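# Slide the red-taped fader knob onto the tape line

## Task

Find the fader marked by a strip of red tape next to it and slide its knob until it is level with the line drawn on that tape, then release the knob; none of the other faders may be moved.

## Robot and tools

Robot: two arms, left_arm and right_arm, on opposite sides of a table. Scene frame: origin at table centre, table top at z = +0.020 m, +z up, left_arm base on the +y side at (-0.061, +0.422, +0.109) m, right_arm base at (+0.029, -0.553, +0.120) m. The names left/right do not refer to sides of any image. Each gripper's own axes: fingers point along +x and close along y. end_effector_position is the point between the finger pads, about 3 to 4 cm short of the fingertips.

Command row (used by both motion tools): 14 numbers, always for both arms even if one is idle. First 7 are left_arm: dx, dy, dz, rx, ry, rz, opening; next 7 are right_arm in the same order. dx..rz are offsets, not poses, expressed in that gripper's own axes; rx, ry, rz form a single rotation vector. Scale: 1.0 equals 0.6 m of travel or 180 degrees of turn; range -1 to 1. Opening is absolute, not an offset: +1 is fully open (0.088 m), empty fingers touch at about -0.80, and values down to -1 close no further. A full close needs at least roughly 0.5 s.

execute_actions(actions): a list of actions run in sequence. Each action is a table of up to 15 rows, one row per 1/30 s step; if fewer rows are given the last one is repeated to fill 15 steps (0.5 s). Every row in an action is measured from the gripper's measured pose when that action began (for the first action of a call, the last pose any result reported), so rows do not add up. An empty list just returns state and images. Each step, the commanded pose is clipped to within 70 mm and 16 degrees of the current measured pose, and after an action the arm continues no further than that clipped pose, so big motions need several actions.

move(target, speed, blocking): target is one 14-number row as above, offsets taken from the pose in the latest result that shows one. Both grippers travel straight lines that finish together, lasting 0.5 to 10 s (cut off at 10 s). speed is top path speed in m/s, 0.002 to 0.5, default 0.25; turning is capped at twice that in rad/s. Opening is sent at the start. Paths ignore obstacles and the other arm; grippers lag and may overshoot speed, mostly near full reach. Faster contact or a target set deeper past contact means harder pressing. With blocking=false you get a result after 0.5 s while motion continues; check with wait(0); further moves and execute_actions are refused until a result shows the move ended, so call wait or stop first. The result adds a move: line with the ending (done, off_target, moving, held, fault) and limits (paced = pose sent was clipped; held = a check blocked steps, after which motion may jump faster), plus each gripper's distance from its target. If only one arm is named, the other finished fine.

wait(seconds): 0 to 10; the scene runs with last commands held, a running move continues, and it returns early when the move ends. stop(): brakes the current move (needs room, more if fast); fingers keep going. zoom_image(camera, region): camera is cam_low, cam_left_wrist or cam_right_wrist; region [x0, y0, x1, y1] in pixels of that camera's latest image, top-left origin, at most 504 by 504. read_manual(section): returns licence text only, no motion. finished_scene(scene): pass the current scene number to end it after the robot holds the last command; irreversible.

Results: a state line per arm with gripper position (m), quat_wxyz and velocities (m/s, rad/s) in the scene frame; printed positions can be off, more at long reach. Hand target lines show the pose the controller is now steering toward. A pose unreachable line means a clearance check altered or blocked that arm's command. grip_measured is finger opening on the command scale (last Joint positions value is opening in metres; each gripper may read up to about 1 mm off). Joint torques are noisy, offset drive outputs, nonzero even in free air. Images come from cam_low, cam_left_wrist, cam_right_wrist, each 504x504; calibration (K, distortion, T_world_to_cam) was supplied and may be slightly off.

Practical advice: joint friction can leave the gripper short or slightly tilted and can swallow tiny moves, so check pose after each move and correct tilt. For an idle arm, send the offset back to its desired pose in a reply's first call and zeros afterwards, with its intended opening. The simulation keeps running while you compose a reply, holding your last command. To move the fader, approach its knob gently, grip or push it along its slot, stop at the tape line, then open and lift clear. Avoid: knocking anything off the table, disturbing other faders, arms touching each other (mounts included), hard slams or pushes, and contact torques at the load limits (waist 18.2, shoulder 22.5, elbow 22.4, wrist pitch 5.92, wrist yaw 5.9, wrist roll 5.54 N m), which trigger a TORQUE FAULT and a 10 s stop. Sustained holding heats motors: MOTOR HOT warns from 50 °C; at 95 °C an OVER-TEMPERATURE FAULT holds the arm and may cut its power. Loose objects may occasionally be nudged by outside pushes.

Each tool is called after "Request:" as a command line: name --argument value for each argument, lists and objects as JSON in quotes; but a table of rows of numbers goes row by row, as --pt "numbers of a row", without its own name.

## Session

Request:
execute_actions --actions '[]'

Scene clock: 0.00 s.
left_arm: end_effector_position=(-0.1727, +0.1270, +0.4337) grip_measured=+0.844 end_effector_quat_wxyz=(+0.570, -0.022, -0.017, -0.821) end_effector_velocity=(+0.000, +0.000, -0.005) end_effector_angular_velocity=(+0.023, -0.001, +0.004) | right_arm: end_effector_position=(+0.3508, -0.4120, +0.3454) grip_measured=+0.830 end_effector_quat_wxyz=(+0.903, -0.268, -0.147, +0.301) end_effector_velocity=(-0.000, +0.000, -0.005) end_effector_angular_velocity=(-0.000, +0.026, +0.006)
Joint positions: left_arm=[ 0.007  0.851  0.651  0.256 -0.008  0.004  0.08 ] | right_arm=[-1.724  1.276  0.379  1.013 -0.447 -0.564  0.08 ]
Joint velocities: left_arm=[-0.002 -0.002 -0.002 -0.022 -0.007 -0.007  0.   ] | right_arm=[-0.002 -0.002 -0.002 -0.022 -0.007  0.007 -0.   ]
Joint torques (N m, as the arm reports them, + toward a larger angle): no reading
Heat: left arm: hottest shoulder 32 °C (+0.0 °C/min); right arm: hottest elbow 33 °C (+0.0 °C/min).
Hand target (left_arm): -0.173, +0.127, +0.434; -0.570, +0.022, +0.017, +0.821
Hand target (right_arm): +0.351, -0.412, +0.345; +0.903, -0.268, -0.147, +0.301
camera_calibration (this result's frames):
cam_left_wrist: T_world_to_cam=[[-0.925682, 0.378235, 0.00708462, -0.205953], [0.114308, 0.297507, -0.947852, 0.420001], [-0.360619, -0.8766, -0.318632, 0.260758], [0, 0, 0, 1]] pos_world=[-0.144622, 0.181526, 0.482644]
cam_right_wrist: T_world_to_cam=[[0.421514, -0.728964, 0.539386, -0.636586], [0.14489, -0.533028, -0.833599, 0.0492032], [0.895172, 0.429526, -0.119059, -0.0179577], [0, 0, 0, 1]] pos_world=[0.277276, -0.430108, 0.382243]

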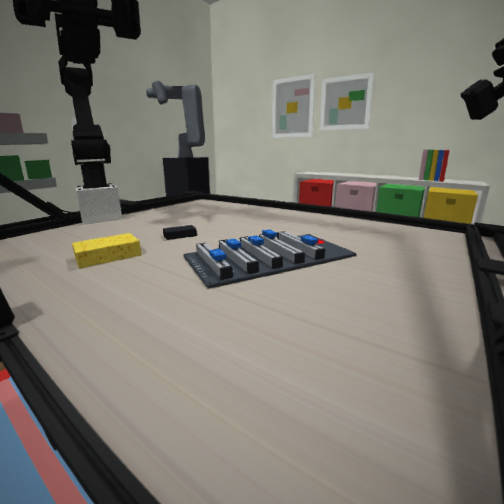

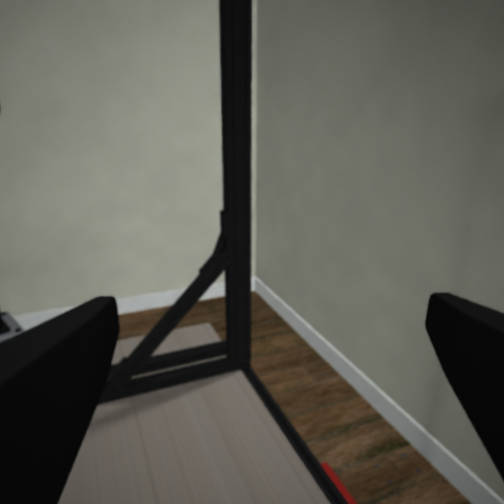

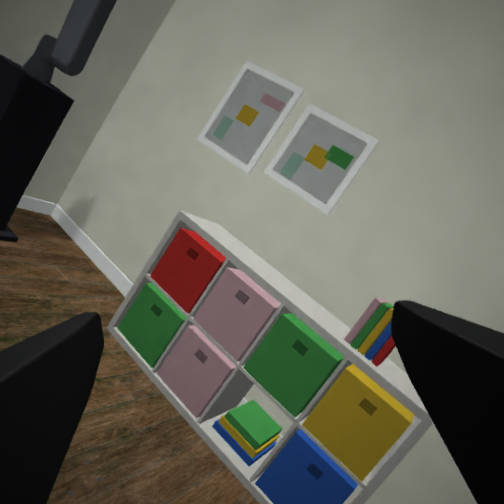

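Request:
move --target '[0,0,0,0,0,0,0.84,-0.28,0.713,0.2,0.41,0.57,-0.156,0.5]' --speed 0.35

Scene clock: 4.87 s.
left_arm: end_effector_position=(-0.1727, +0.1270, +0.4337) grip_measured=+0.840 end_effector_quat_wxyz=(+0.570, -0.022, -0.017, -0.821) end_effector_velocity=(+0.002, -0.000, -0.002) end_effector_angular_velocity=(+0.010, +0.005, +0.009) | right_arm: end_effector_position=(-0.0257, -0.1817, +0.1830) grip_measured=+0.500 end_effector_quat_wxyz=(+0.686, +0.168, +0.688, -0.166) end_effector_velocity=(-0.002, +0.001, +0.000) end_effector_angular_velocity=(+0.006, +0.008, +0.010)
Joint positions: left_arm=[ 0.007  0.851  0.651  0.256 -0.008  0.004  0.08 ] | right_arm=[-0.233  2.     1.51  -1.077 -0.002  2.194  0.064]
Joint velocities: left_arm=[ 0.002 -0.002 -0.002 -0.007 -0.007 -0.007 -0.   ] | right_arm=[ 0.002 -0.002 -0.002  0.007 -0.007 -0.007 -0.   ]
Joint torques (N m, as the arm reports them, + toward a larger angle): left_arm=[ 0.12 -2.45  7.29  1.96 -0.01  0.01] | right_arm=[ 0.11 -8.42  6.97  0.19 -0.04  0.17]
Heat: left arm: hottest shoulder 32 °C (+0.0 °C/min); right arm: hottest elbow 34 °C (+0.0 °C/min).
Hand target (left_arm): -0.173, +0.127, +0.434; -0.570, +0.022, +0.017, +0.821
Hand target (right_arm): -0.027, -0.180, +0.179; +0.685, +0.167, +0.688, -0.170
Off the commanded pose (left_arm): 0.000 m, 0 deg.
Off the commanded pose (right_arm): 0.005 m, 1 deg.
move: done
camera_calibration (this result's frames):
cam_left_wrist: T_world_to_cam=[[-0.925682, 0.378235, 0.00708462, -0.205953], [0.114308, 0.297507, -0.947852, 0.420001], [-0.360619, -0.8766, -0.318632, 0.260758], [0, 0, 0, 1]] pos_world=[-0.144622, 0.181526, 0.482644]
cam_right_wrist: T_world_to_cam=[[-0.484929, -0.871901, 0.0680599, -0.185415], [-0.820527, 0.480521, 0.309572, 0.0412788], [-0.302621, 0.0942755, -0.948437, 0.260868], [0, 0, 0, 1]] pos_world=[0.0229013, -0.206092, 0.247257]

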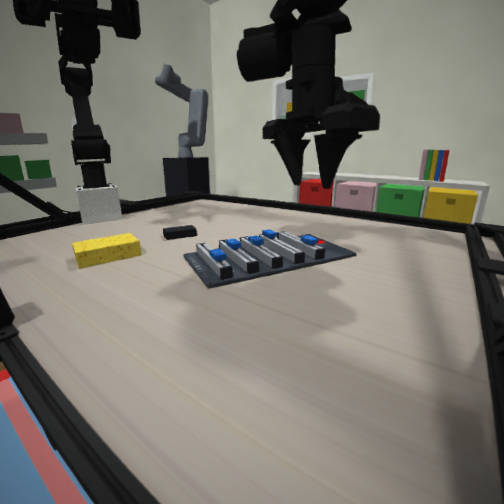

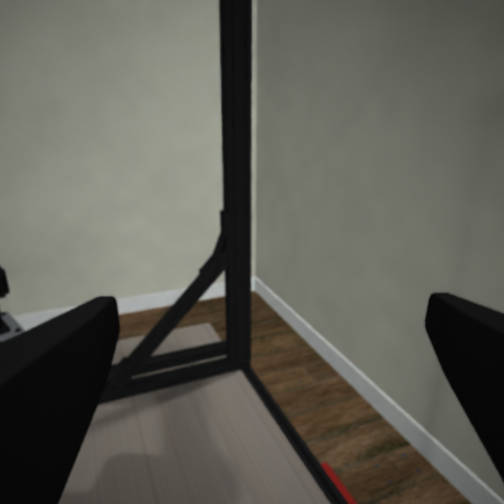

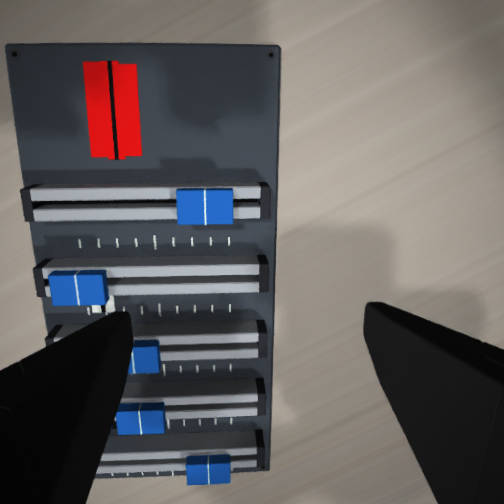

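Request:
move --target '[0,0,0,0,0,0,0.84,0.12,0.02,0.025,0,0,0,0.3]'

Request:
zoom_image --camera "cam_low" --region '[250,180,370,280]'

Scene clock: 6.33 s.
left_arm: end_effector_position=(-0.1727, +0.1270, +0.4337) grip_measured=+0.840 end_effector_quat_wxyz=(+0.570, -0.022, -0.017, -0.821) end_effector_velocity=(+0.002, -0.000, +0.000) end_effector_angular_velocity=(+0.005, +0.006, +0.009) | right_arm: end_effector_position=(-0.0078, -0.1744, +0.1177) grip_measured=+0.300 end_effector_quat_wxyz=(+0.683, +0.176, +0.690, -0.161) end_effector_velocity=(+0.000, -0.005, +0.002) end_effector_angular_velocity=(-0.018, +0.005, +0.005)
Joint positions: left_arm=[ 0.007  0.851  0.651  0.256 -0.008  0.004  0.08 ] | right_arm=[-0.283  2.092  1.372 -0.828 -0.002  2.149  0.054]
Joint velocities: left_arm=[ 0.002 -0.002  0.002 -0.007 -0.007 -0.007 -0.   ] | right_arm=[-0.002 -0.007 -0.002 -0.022 -0.007 -0.007 -0.   ]
Joint torques (N m, as the arm reports them, + toward a larger angle): left_arm=[ 0.06 -2.48  7.33  1.99  0.01 -0.04] | right_arm=[-0.21 -9.12  4.78  0.25  0.07 -0.21]
Heat: left arm: hottest elbow 33 °C (+9.5 °C/min); right arm: hottest elbow 34 °C (+9.5 °C/min).
Hand target (left_arm): -0.173, +0.127, +0.434; -0.570, +0.022, +0.017, +0.821
Hand target (right_arm): -0.007, -0.178, +0.111; +0.686, +0.168, +0.688, -0.166
Off the commanded pose (left_arm): 0.000 m, 0 deg.
Off the commanded pose (right_arm): 0.008 m, 1 deg.
move: done
camera_calibration (this result's frames):
cam_left_wrist: T_world_to_cam=[[-0.925682, 0.378235, 0.00708462, -0.205953], [0.114308, 0.297507, -0.947852, 0.420001], [-0.360619, -0.8766, -0.318632, 0.260758], [0, 0, 0, 1]] pos_world=[-0.144622, 0.181526, 0.482644]
cam_right_wrist: T_world_to_cam=[[-0.489121, -0.870635, 0.0524909, -0.163829], [-0.817489, 0.478581, 0.320425, 0.0710396], [-0.304094, 0.113816, -0.945818, 0.206773], [0, 0, 0, 1]] pos_world=[0.0408207, -0.200167, 0.181407]

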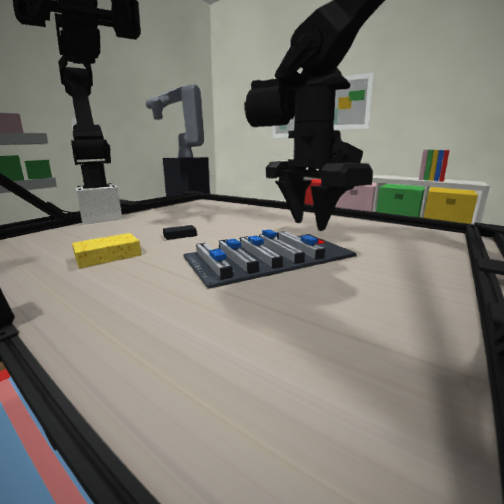

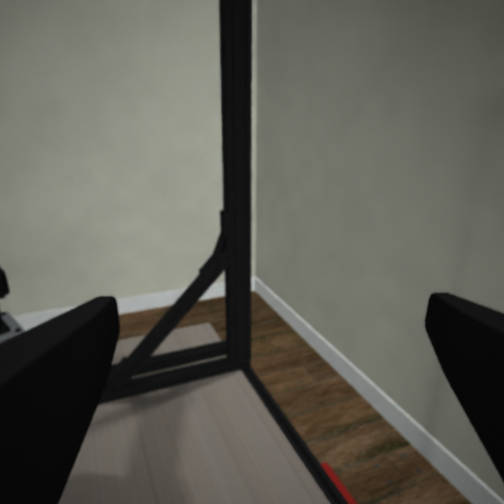

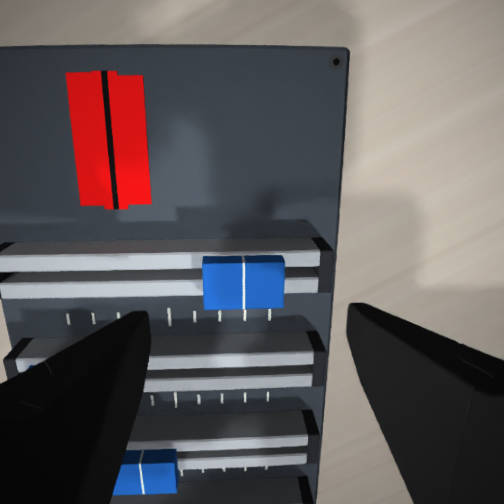

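Region (250, 180, 370, 280) of cam_low's 504x504 image, scaled by 4.200, with more detail than that image has.

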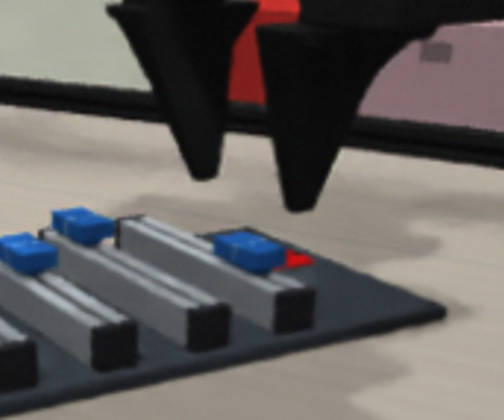

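Request:
move --target '[0,0,0,0,0,0,0.84,0.052,-0.003,0,0,0,0,0.2]' --speed 0.08

Request:
move --target '[0,0,0,0,0,0,0.84,0,0.075,0,0,0,0,0]' --speed 0.05

Request:
zoom_image --camera "cam_low" --region '[250,180,370,280]'

Scene clock: 7.93 s.
left_arm: end_effector_position=(-0.1727, +0.1270, +0.4337) grip_measured=+0.840 end_effector_quat_wxyz=(+0.570, -0.022, -0.017, -0.821) end_effector_velocity=(+0.001, -0.001, -0.003) end_effector_angular_velocity=(+0.014, +0.004, +0.014) | right_arm: end_effector_position=(-0.0082, -0.1699, +0.0949) grip_measured=+0.200 end_effector_quat_wxyz=(+0.680, +0.184, +0.693, -0.153) end_effector_velocity=(+0.000, -0.002, +0.000) end_effector_angular_velocity=(-0.008, +0.007, -0.009)
Joint positions: left_arm=[ 0.007  0.851  0.651  0.256 -0.008  0.004  0.08 ] | right_arm=[-0.283  2.132  1.332 -0.723 -0.002  2.149  0.049]
Joint velocities: left_arm=[-0.007  0.002 -0.002 -0.007 -0.022 -0.007 -0.   ] | right_arm=[-0.002 -0.002 -0.002 -0.007 -0.007  0.007  0.   ]
Joint torques (N m, as the arm reports them, + toward a larger angle): left_arm=[-0.18 -2.37  7.33  2.04  0.02  0.02] | right_arm=[ 0.16 -8.88  4.4   0.27  0.07  0.06]
Heat: left arm: hottest elbow 33 °C (+7.6 °C/min); right arm: hottest elbow 34 °C (+7.6 °C/min).
Hand target (left_arm): -0.173, +0.127, +0.434; -0.570, +0.022, +0.017, +0.821
Hand target (right_arm): -0.009, -0.176, +0.087; +0.683, +0.176, +0.690, -0.161
Off the commanded pose (left_arm): 0.000 m, 0 deg.
Off the commanded pose (right_arm): 0.010 m, 1 deg.
move: off_target (right_arm)
camera_calibration (this result's frames):
cam_left_wrist: T_world_to_cam=[[-0.925682, 0.378235, 0.00708462, -0.205953], [0.114308, 0.297507, -0.947852, 0.420001], [-0.360619, -0.8766, -0.318632, 0.260758], [0, 0, 0, 1]] pos_world=[-0.144622, 0.181526, 0.482644]
cam_right_wrist: T_world_to_cam=[[-0.489019, -0.87168, 0.0321567, -0.157245], [-0.816707, 0.470504, 0.334088, 0.0732178], [-0.306348, 0.137113, -0.941993, 0.188162], [0, 0, 0, 1]] pos_world=[0.0405449, -0.197316, 0.157843]

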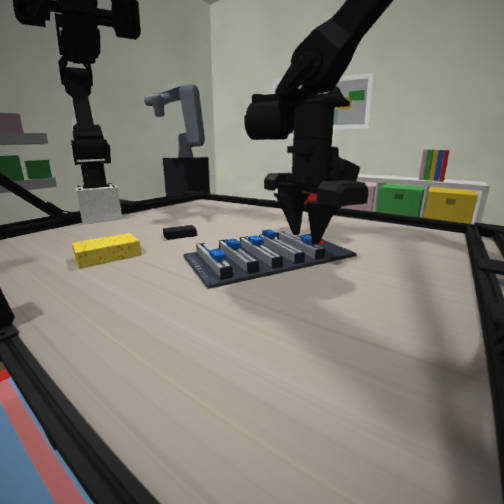

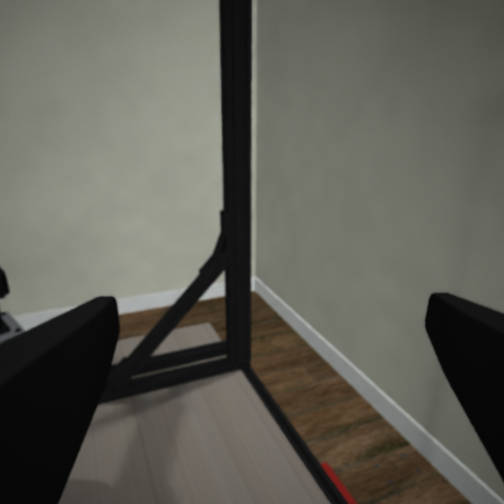

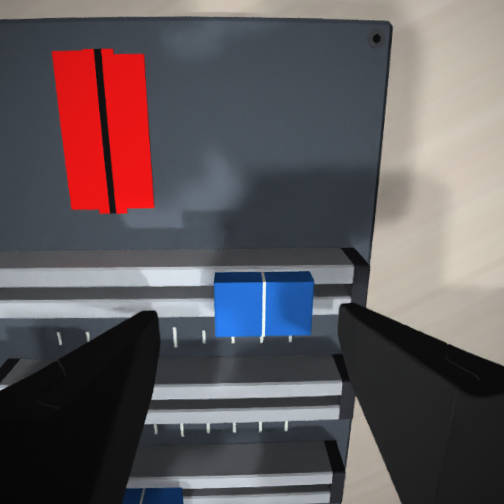

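Scene clock: 9.13 s.
left_arm: end_effector_position=(-0.1727, +0.1270, +0.4337) grip_measured=+0.840 end_effector_quat_wxyz=(+0.570, -0.022, -0.017, -0.821) end_effector_velocity=(+0.000, -0.000, -0.008) end_effector_angular_velocity=(+0.028, -0.002, +0.004) | right_arm: end_effector_position=(+0.0119, -0.1299, +0.1029) grip_measured=+0.000 end_effector_quat_wxyz=(+0.679, +0.191, +0.693, -0.149) end_effector_velocity=(-0.000, +0.001, +0.003) end_effector_angular_velocity=(+0.002, +0.006, +0.020)
Joint positions: left_arm=[ 0.007  0.851  0.651  0.256 -0.008  0.004  0.08 ] | right_arm=[-0.339  2.236  1.543 -0.815 -0.002  2.097  0.039]
Joint velocities: left_arm=[-0.002 -0.002 -0.007 -0.022 -0.007 -0.007  0.   ] | right_arm=[-0.002 -0.002  0.007 -0.007 -0.007 -0.022 -0.   ]
Joint torques (N m, as the arm reports them, + toward a larger angle): left_arm=[ 0.05 -2.54  7.25  2.    0.    0.02] | right_arm=[-0.22 -9.39  6.69  0.02 -0.02 -0.2 ]
Heat: left arm: hottest elbow 33 °C (+6.6 °C/min); right arm: hottest elbow 34 °C (+6.6 °C/min).
Hand target (left_arm): -0.173, +0.127, +0.434; -0.570, +0.022, +0.017, +0.821
Hand target (right_arm): +0.012, -0.130, +0.097; +0.680, +0.185, +0.693, -0.153
Off the commanded pose (left_arm): 0.000 m, 0 deg.
Off the commanded pose (right_arm): 0.006 m, 1 deg.
move: done
camera_calibration (this result's frames):
cam_left_wrist: T_world_to_cam=[[-0.925682, 0.378235, 0.00708462, -0.205953], [0.114308, 0.297507, -0.947852, 0.420001], [-0.360619, -0.8766, -0.318632, 0.260758], [0, 0, 0, 1]] pos_world=[-0.144622, 0.181526, 0.482644]
cam_right_wrist: T_world_to_cam=[[-0.493119, -0.869767, 0.0183925, -0.111012], [-0.815143, 0.469329, 0.339517, 0.0674037], [-0.303933, 0.15243, -0.94042, 0.198132], [0, 0, 0, 1]] pos_world=[0.0604204, -0.15839, 0.165484]

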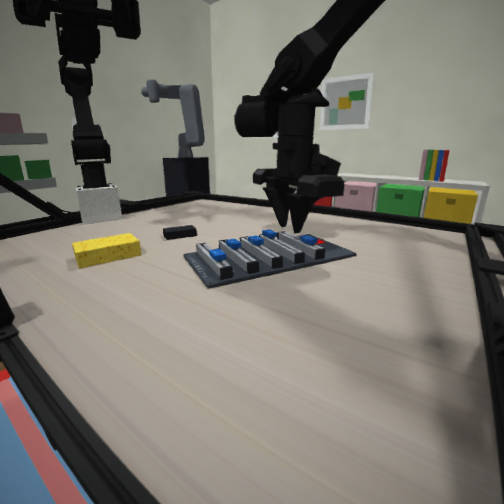

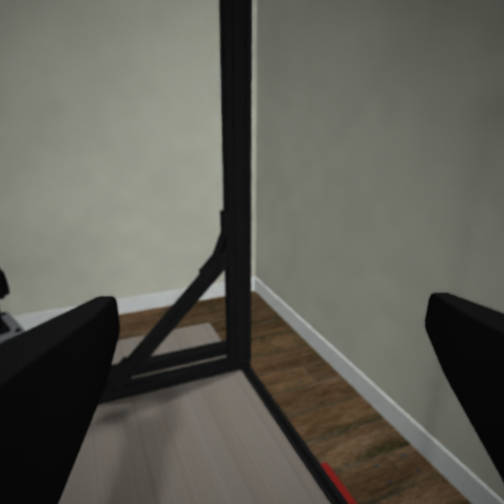

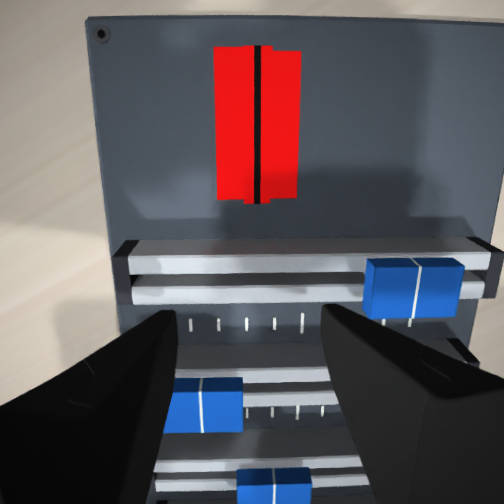

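Region (250, 180, 370, 280) of cam_low's 504x504 image, scaled by 4.200, with more detail than that image has.

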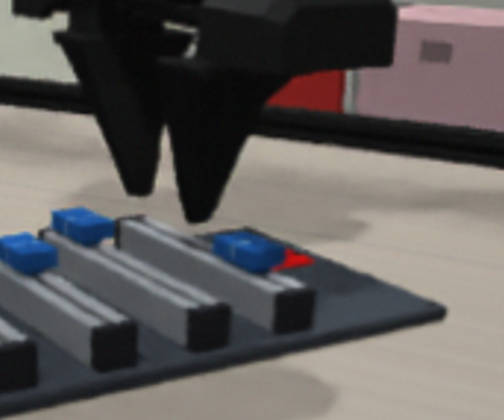

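Missed high. Go back, untilt, and go lower.

Request:
move --target '[0,0,0,0,0,0,0.84,-0.012,-0.082,0.008,0,0,-0.02,0.2]' --speed 0.1

Request:
move --target '[0,0,0,0,0,0,0.84,0.045,0,0,0,0,-0.006,0.2]' --speed 0.05

Request:
zoom_image --camera "cam_low" --region '[250,180,370,280]'

Scene clock: 10.80 s.
left_arm: end_effector_position=(-0.1727, +0.1270, +0.4337) grip_measured=+0.840 end_effector_quat_wxyz=(+0.570, -0.022, -0.017, -0.821) end_effector_velocity=(-0.002, +0.001, -0.002) end_effector_angular_velocity=(+0.004, -0.010, -0.009) | right_arm: end_effector_position=(-0.0056, -0.1730, +0.1064) grip_measured=+0.200 end_effector_quat_wxyz=(+0.675, +0.168, +0.698, -0.168) end_effector_velocity=(-0.002, -0.003, +0.001) end_effector_angular_velocity=(-0.009, +0.021, +0.005)
Joint positions: left_arm=[ 0.007  0.851  0.651  0.256 -0.008  0.004  0.08 ] | right_arm=[-0.3    2.126  1.375 -0.81  -0.03   2.131  0.049]
Joint velocities: left_arm=[-0.002 -0.002 -0.002 -0.007  0.007  0.007 -0.   ] | right_arm=[-0.002 -0.007 -0.007 -0.007 -0.022 -0.007 -0.   ]
Joint torques (N m, as the arm reports them, + toward a larger angle): left_arm=[ 0.02 -2.4   7.17  2.01  0.04  0.  ] | right_arm=[  0.13 -12.03   4.23   0.22  -0.03   0.15]
Heat: left arm: hottest elbow 33 °C (+5.6 °C/min); right arm: hottest elbow 34 °C (+5.6 °C/min).
Hand target (left_arm): -0.173, +0.127, +0.434; -0.570, +0.022, +0.017, +0.821
Hand target (right_arm): -0.007, -0.176, +0.107; +0.674, +0.169, +0.698, -0.171
Off the commanded pose (left_arm): 0.000 m, 0 deg.
Off the commanded pose (right_arm): 0.003 m, 0 deg.
move: done
camera_calibration (this result's frames):
cam_left_wrist: T_world_to_cam=[[-0.925682, 0.378235, 0.00708462, -0.205953], [0.114308, 0.297507, -0.947852, 0.420001], [-0.360619, -0.8766, -0.318632, 0.260758], [0, 0, 0, 1]] pos_world=[-0.144622, 0.181526, 0.482644]
cam_right_wrist: T_world_to_cam=[[-0.486303, -0.870244, 0.0786441, -0.163684], [-0.809325, 0.482526, 0.334905, 0.0749765], [-0.329397, 0.0992167, -0.938964, 0.193202], [0, 0, 0, 1]] pos_world=[0.0447208, -0.197792, 0.169173]

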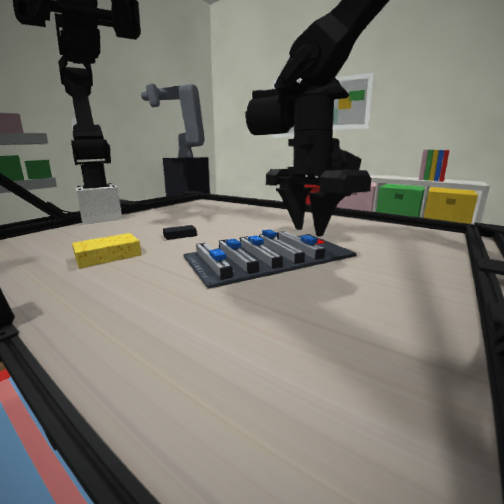

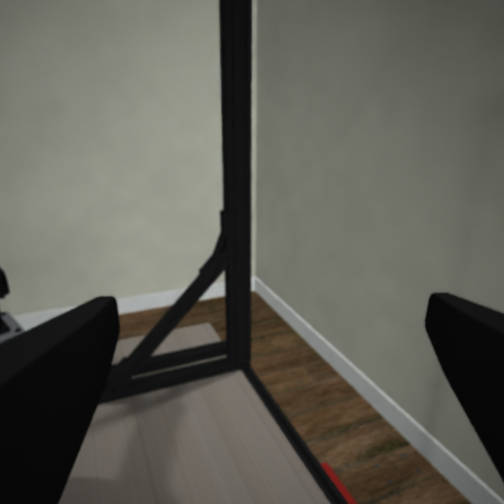

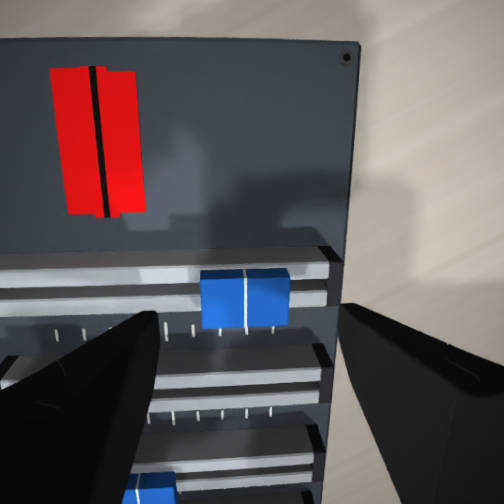

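Scene clock: 11.67 s.
left_arm: end_effector_position=(-0.1727, +0.1270, +0.4337) grip_measured=+0.840 end_effector_quat_wxyz=(+0.570, -0.022, -0.017, -0.821) end_effector_velocity=(+0.000, +0.000, -0.005) end_effector_angular_velocity=(+0.023, -0.001, +0.004) | right_arm: end_effector_position=(-0.0072, -0.1671, +0.0885) grip_measured=+0.200 end_effector_quat_wxyz=(+0.672, +0.171, +0.702, -0.166) end_effector_velocity=(-0.000, +0.001, +0.000) end_effector_angular_velocity=(+0.007, +0.008, +0.005)
Joint positions: left_arm=[ 0.007  0.851  0.651  0.256 -0.008  0.004  0.08 ] | right_arm=[-0.3    2.173  1.37  -0.748 -0.038  2.131  0.049]
Joint velocities: left_arm=[-0.002 -0.002 -0.002 -0.022 -0.007 -0.007 -0.   ] | right_arm=[-0.002 -0.002 -0.002  0.007 -0.007 -0.007 -0.   ]
Joint torques (N m, as the arm reports them, + toward a larger angle): left_arm=[-0.02 -2.53  7.26  2.01  0.    0.  ] | right_arm=[-0.25 -8.95  4.28  0.22 -0.05 -0.08]
Heat: left arm: hottest elbow 33 °C (+5.1 °C/min); right arm: hottest elbow 34 °C (+5.1 °C/min).
Hand target (left_arm): -0.173, +0.127, +0.434; -0.570, +0.022, +0.017, +0.821
Hand target (right_arm): -0.006, -0.173, +0.080; +0.674, +0.162, +0.700, -0.175
Off the commanded pose (left_arm): 0.000 m, 0 deg.
Off the commanded pose (right_arm): 0.011 m, 2 deg.
move: off_target (right_arm)
camera_calibration (this result's frames):
cam_left_wrist: T_world_to_cam=[[-0.925682, 0.378235, 0.00708462, -0.205953], [0.114308, 0.297507, -0.947852, 0.420001], [-0.360619, -0.8766, -0.318632, 0.260758], [0, 0, 0, 1]] pos_world=[-0.144622, 0.181526, 0.482644]
cam_right_wrist: T_world_to_cam=[[-0.485591, -0.871066, 0.0737948, -0.157592], [-0.80663, 0.479005, 0.346269, 0.0752961], [-0.336972, 0.10862, -0.935228, 0.176436], [0, 0, 0, 1]] pos_world=[0.0436647, -0.192505, 0.150564]

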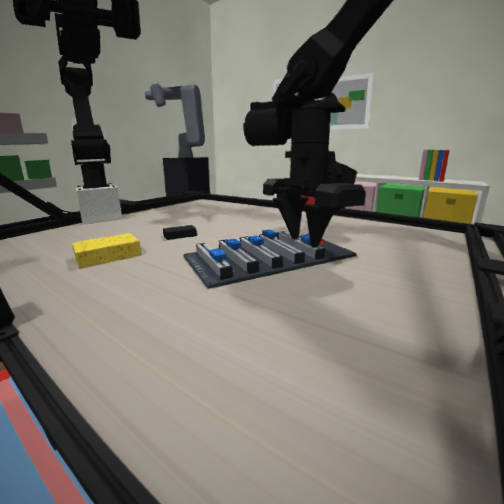

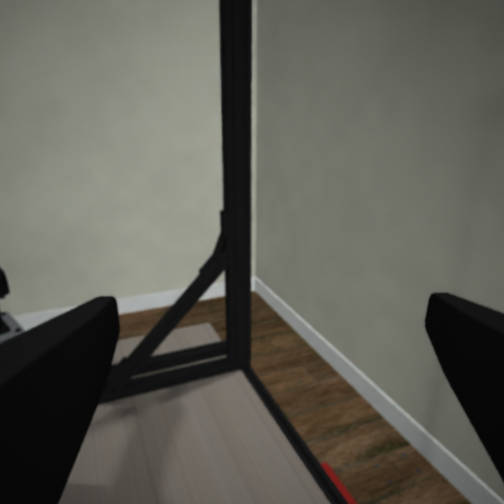

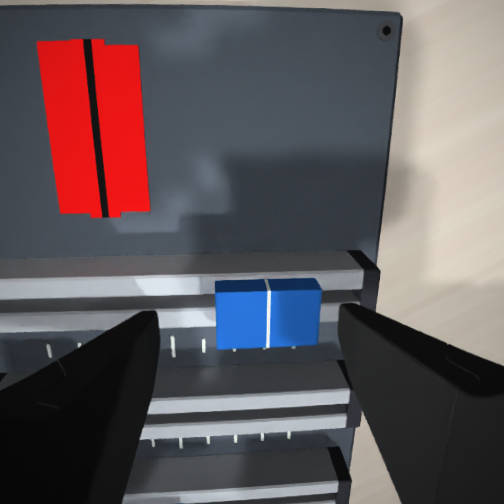

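Region (250, 180, 370, 280) of cam_low's 504x504 image, scaled by 4.200, with more detail than that image has.

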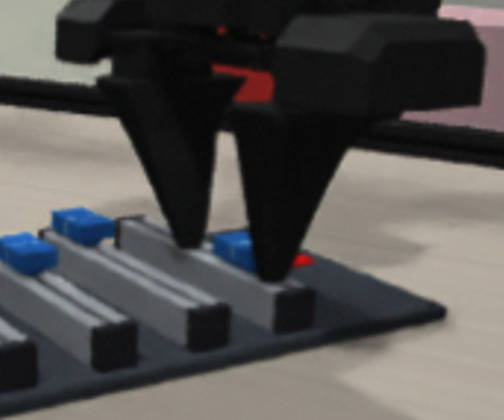

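Request:
execute_actions --actions '[[[0,0,0,0,0,0,0.84,0.008,0.009,0.004,0,0,0,0]],[[0,0,0,0,0,0,0.84,0.011,0.018,0.004,0,0,-0.004,0]],[[0,0,0,0,0,0,0.84,0.011,0.018,0.002,0,0,-0.004,0]]]'

Scene clock: 13.70 s.
left_arm: end_effector_position=(-0.1727, +0.1270, +0.4337) grip_measured=+0.840 end_effector_quat_wxyz=(+0.570, -0.022, -0.017, -0.821) end_effector_velocity=(+0.000, +0.000, -0.002) end_effector_angular_velocity=(+0.010, +0.005, +0.004) | right_arm: end_effector_position=(+0.0053, -0.1483, +0.0884) grip_measured=+0.000 end_effector_quat_wxyz=(+0.664, +0.176, +0.708, -0.167) end_effector_velocity=(-0.002, -0.002, +0.001) end_effector_angular_velocity=(-0.009, +0.022, -0.009)
Joint positions: left_arm=[ 0.007  0.851  0.651  0.256 -0.008  0.004  0.08 ] | right_arm=[-0.341  2.225  1.46  -0.776 -0.056  2.099  0.039]
Joint velocities: left_arm=[-0.002 -0.002 -0.002 -0.007 -0.007 -0.007 -0.   ] | right_arm=[-0.002 -0.002 -0.002 -0.007 -0.022  0.007  0.   ]
Joint torques (N m, as the arm reports them, + toward a larger angle): left_arm=[ 0.08 -2.61  7.19  2.   -0.02  0.03] | right_arm=[-0.25 -8.72  6.51  0.25  0.09 -0.2 ]
Heat: left arm: hottest elbow 34 °C (+8.8 °C/min); right arm: hottest elbow 35 °C (+8.8 °C/min).
Hand target (left_arm): -0.173, +0.127, +0.434; -0.570, +0.022, +0.017, +0.821
Hand target (right_arm): +0.006, -0.148, +0.082; +0.666, +0.170, +0.706, -0.170
Off the commanded pose (left_arm): 0.000 m, 0 deg.
Off the commanded pose (right_arm): 0.007 m, 1 deg.
camera_calibration (this result's frames):
cam_left_wrist: T_world_to_cam=[[-0.925682, 0.378235, 0.00708462, -0.205953], [0.114308, 0.297507, -0.947852, 0.420001], [-0.360619, -0.8766, -0.318632, 0.260758], [0, 0, 0, 1]] pos_world=[-0.144622, 0.181526, 0.482644]
cam_right_wrist: T_world_to_cam=[[-0.491849, -0.867422, 0.075253, -0.134684], [-0.796008, 0.483004, 0.364798, 0.0752901], [-0.352782, 0.119524, -0.928041, 0.179582], [0, 0, 0, 1]] pos_world=[0.0570407, -0.174658, 0.149329]

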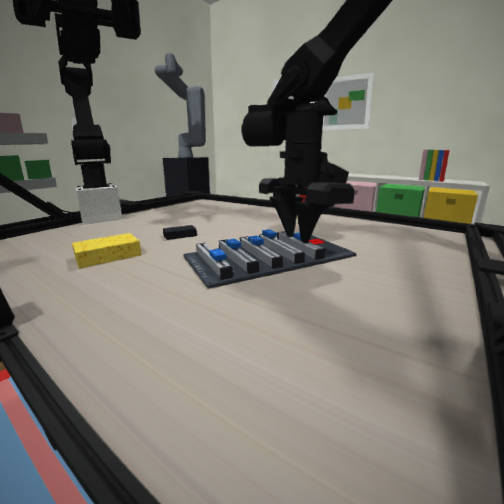

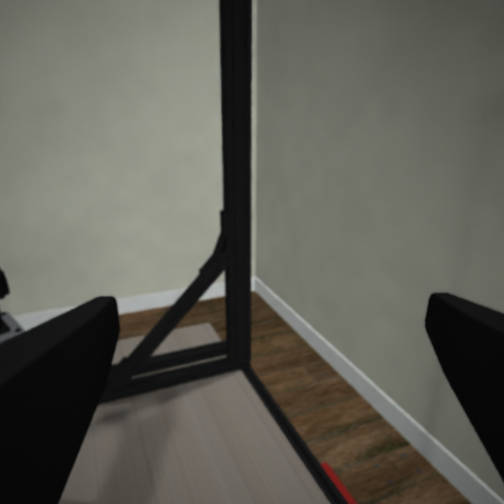

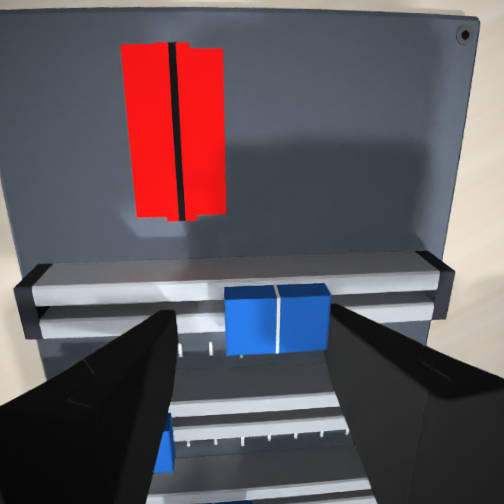

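Request:
execute_actions --actions '[[[0,0,0,0,0,0,0.84,0.011,0.017,0,0,0,-0.004,0]],[[0,0,0,0,0,0,0.84,0.011,0.017,0,0,0,-0.004,0]],[[0,0,0,0,0,0,0.84,0,0,0,0,0,0,0.3]]]'

Scene clock: 16.03 s.
left_arm: end_effector_position=(-0.1727, +0.1270, +0.4337) grip_measured=+0.840 end_effector_quat_wxyz=(+0.570, -0.022, -0.017, -0.821) end_effector_velocity=(-0.002, -0.000, -0.006) end_effector_angular_velocity=(+0.018, +0.000, -0.010) | right_arm: end_effector_position=(+0.0104, -0.1358, +0.0896) grip_measured=+0.297 end_effector_quat_wxyz=(+0.658, +0.171, +0.712, -0.176) end_effector_velocity=(-0.002, -0.005, +0.001) end_effector_angular_velocity=(-0.022, +0.022, +0.005)
Joint positions: left_arm=[ 0.007  0.851  0.651  0.256 -0.008  0.004  0.08 ] | right_arm=[-0.362  2.276  1.553 -0.835 -0.076  2.084  0.054]
Joint velocities: left_arm=[-0.002  0.002 -0.007 -0.007  0.007 -0.007  0.   ] | right_arm=[-0.002 -0.002 -0.002 -0.022 -0.022 -0.007  0.001]
Joint torques (N m, as the arm reports them, + toward a larger angle): left_arm=[-0.04 -2.63  7.34  1.98  0.   -0.03] | right_arm=[ -0.13 -11.94   5.63   0.53   0.12  -0.01]
Heat: left arm: hottest elbow 34 °C (+7.5 °C/min); right arm: hottest elbow 35 °C (+7.5 °C/min).
Hand target (left_arm): -0.173, +0.127, +0.434; -0.570, +0.022, +0.017, +0.821
Hand target (right_arm): +0.011, -0.135, +0.090; +0.658, +0.173, +0.712, -0.174
Off the commanded pose (left_arm): 0.000 m, 0 deg.
Off the commanded pose (right_arm): 0.002 m, 0 deg.
camera_calibration (this result's frames):
cam_left_wrist: T_world_to_cam=[[-0.925682, 0.378235, 0.00708462, -0.205953], [0.114308, 0.297507, -0.947852, 0.420001], [-0.360619, -0.8766, -0.318632, 0.260758], [0, 0, 0, 1]] pos_world=[-0.144622, 0.181526, 0.482644]
cam_right_wrist: T_world_to_cam=[[-0.49445, -0.863664, 0.0979996, -0.122943], [-0.786407, 0.492522, 0.372809, 0.073347], [-0.370249, 0.107268, -0.922718, 0.17905], [0, 0, 0, 1]] pos_world=[0.0631846, -0.161513, 0.149917]

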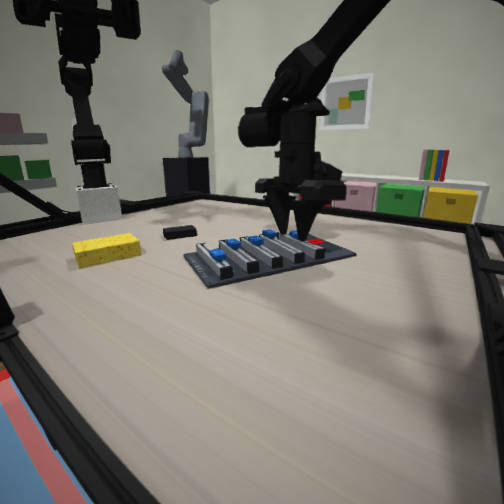

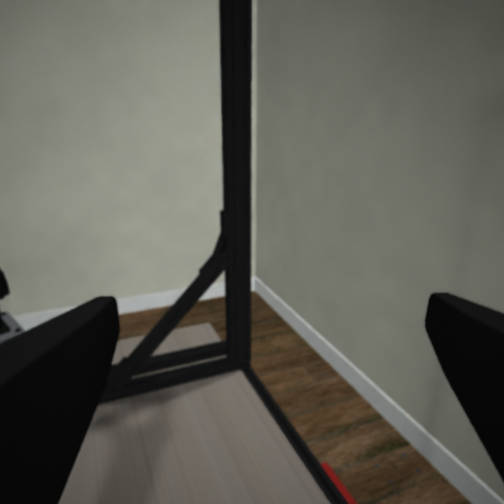

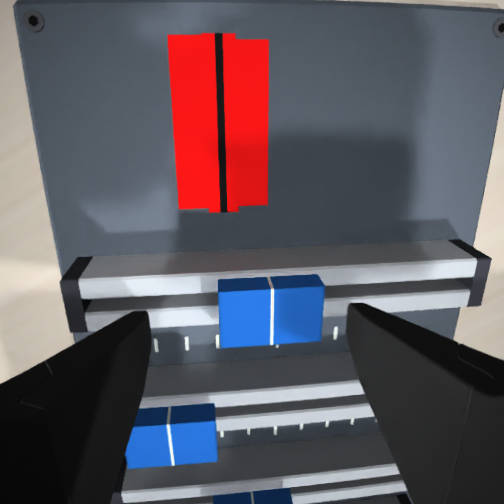

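Request:
execute_actions --actions '[[[0,0,0,0,0,0,0.84,0.008,0.012,0.009,0,0,0,0.1]],[[0,0,0,0,0,0,0.84,0.008,0,0,0,0,0,-0.15]],[[0,0,0,0,0,0,0.84,0.008,0,0,0,0,0,0.3]]]'

Scene clock: 18.37 s.
left_arm: end_effector_position=(-0.1727, +0.1270, +0.4337) grip_measured=+0.840 end_effector_quat_wxyz=(+0.570, -0.022, -0.017, -0.821) end_effector_velocity=(+0.000, +0.000, -0.002) end_effector_angular_velocity=(+0.010, +0.005, +0.004) | right_arm: end_effector_position=(+0.0162, -0.1275, +0.0907) grip_measured=+0.298 end_effector_quat_wxyz=(+0.654, +0.183, +0.716, -0.165) end_effector_velocity=(-0.000, -0.002, +0.000) end_effector_angular_velocity=(-0.007, +0.007, +0.005)
Joint positions: left_arm=[ 0.007  0.851  0.651  0.256 -0.008  0.004  0.08 ] | right_arm=[-0.377  2.277  1.559 -0.807 -0.079  2.073  0.054]
Joint velocities: left_arm=[-0.002 -0.002 -0.002 -0.007 -0.007 -0.007 -0.   ] | right_arm=[-0.002 -0.002 -0.002 -0.007 -0.007 -0.007  0.001]
Joint torques (N m, as the arm reports them, + toward a larger angle): left_arm=[ 0.05 -2.53  7.29  1.98  0.   -0.01] | right_arm=[  0.03 -10.98   5.11   0.28   0.01   0.02]
Heat: left arm: hottest elbow 34 °C (+6.5 °C/min); right arm: hottest shoulder 35 °C (+6.5 °C/min).
Hand target (left_arm): -0.173, +0.127, +0.434; -0.570, +0.022, +0.017, +0.821
Hand target (right_arm): +0.016, -0.130, +0.086; +0.655, +0.178, +0.715, -0.170
Off the commanded pose (left_arm): 0.000 m, 0 deg.
Off the commanded pose (right_arm): 0.006 m, 1 deg.
camera_calibration (this result's frames):
cam_left_wrist: T_world_to_cam=[[-0.925682, 0.378235, 0.00708462, -0.205953], [0.114308, 0.297507, -0.947852, 0.420001], [-0.360619, -0.8766, -0.318632, 0.260758], [0, 0, 0, 1]] pos_world=[-0.144622, 0.181526, 0.482644]
cam_right_wrist: T_world_to_cam=[[-0.497157, -0.864814, 0.0702246, -0.110644], [-0.783733, 0.482321, 0.391318, 0.0704018], [-0.372288, 0.139509, -0.917572, 0.18499], [0, 0, 0, 1]] pos_world=[0.0690384, -0.155451, 0.149962]

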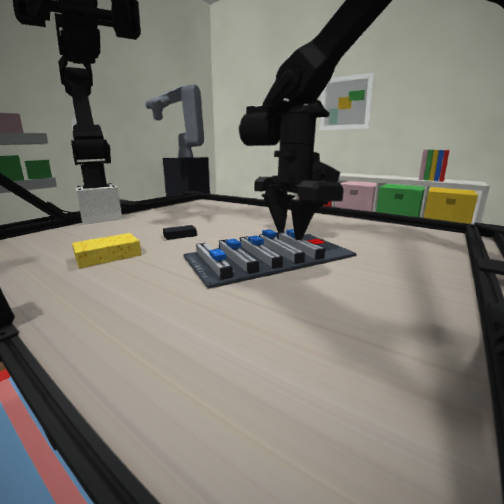

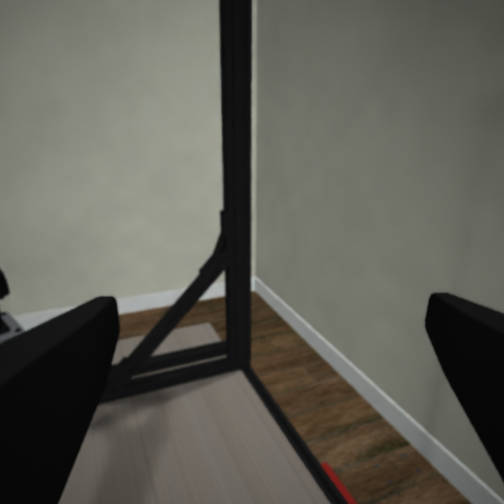

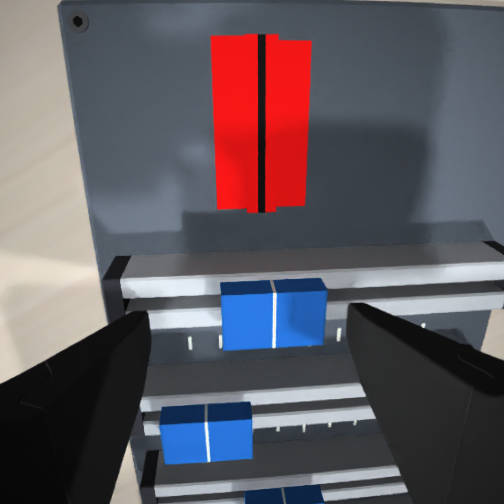

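Request:
move --target '[0,0,0,0,0,0,0.84,-0.08,-0.01,-0.02,0,0,0,0.8]'

Scene clock: 19.60 s.
left_arm: end_effector_position=(-0.1727, +0.1270, +0.4337) grip_measured=+0.840 end_effector_quat_wxyz=(+0.570, -0.022, -0.017, -0.821) end_effector_velocity=(+0.001, +0.001, +0.003) end_effector_angular_velocity=(-0.004, +0.025, +0.004) | right_arm: end_effector_position=(+0.0072, -0.1308, +0.1367) grip_measured=+0.800 end_effector_quat_wxyz=(+0.654, +0.179, +0.716, -0.166) end_effector_velocity=(+0.000, -0.007, -0.001) end_effector_angular_velocity=(-0.026, +0.006, +0.005)
Joint positions: left_arm=[ 0.007  0.851  0.651  0.256 -0.008  0.004  0.08 ] | right_arm=[-0.355  2.199  1.626 -0.956 -0.079  2.089  0.078]
Joint velocities: left_arm=[-0.002 -0.007 -0.002  0.007 -0.007 -0.022 -0.   ] | right_arm=[-0.002 -0.002 -0.007 -0.022 -0.007 -0.007 -0.   ]
Joint torques (N m, as the arm reports them, + toward a larger angle): left_arm=[-0.03 -2.52  7.39  2.02  0.02 -0.02] | right_arm=[  0.12 -12.25   6.63   0.01   0.04   0.17]
Heat: left arm: hottest elbow 34 °C (+6.1 °C/min); right arm: hottest shoulder 35 °C (+6.1 °C/min).
Hand target (left_arm): -0.173, +0.127, +0.434; -0.570, +0.022, +0.017, +0.821
Hand target (right_arm): +0.006, -0.129, +0.140; +0.654, +0.183, +0.716, -0.165
Off the commanded pose (left_arm): 0.000 m, 0 deg.
Off the commanded pose (right_arm): 0.003 m, 0 deg.
move: done
camera_calibration (this result's frames):
cam_left_wrist: T_world_to_cam=[[-0.925682, 0.378235, 0.00708462, -0.205953], [0.114308, 0.297507, -0.947852, 0.420001], [-0.360619, -0.8766, -0.318632, 0.260758], [0, 0, 0, 1]] pos_world=[-0.144622, 0.181526, 0.482644]
cam_right_wrist: T_world_to_cam=[[-0.493088, -0.866654, 0.0759881, -0.122219], [-0.78572, 0.481129, 0.388792, 0.0470814], [-0.373508, 0.132003, -0.918187, 0.223459], [0, 0, 0, 1]] pos_world=[0.0601918, -0.158071, 0.196159]

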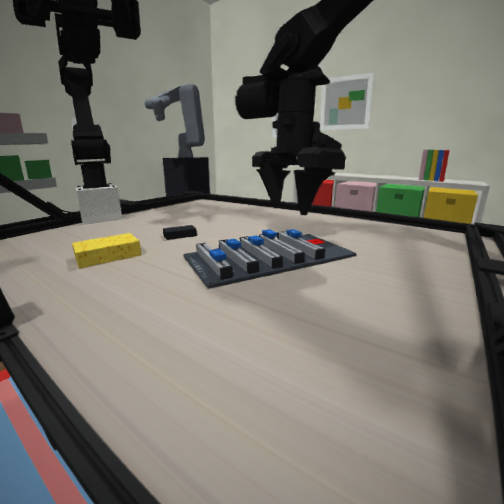

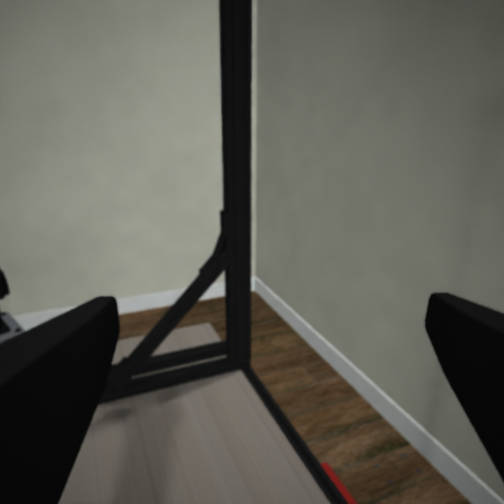

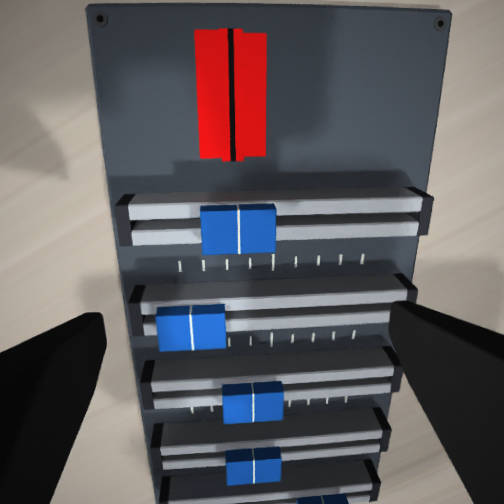

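Request:
finished_scene --scene 2

The scene is finished: the task was done.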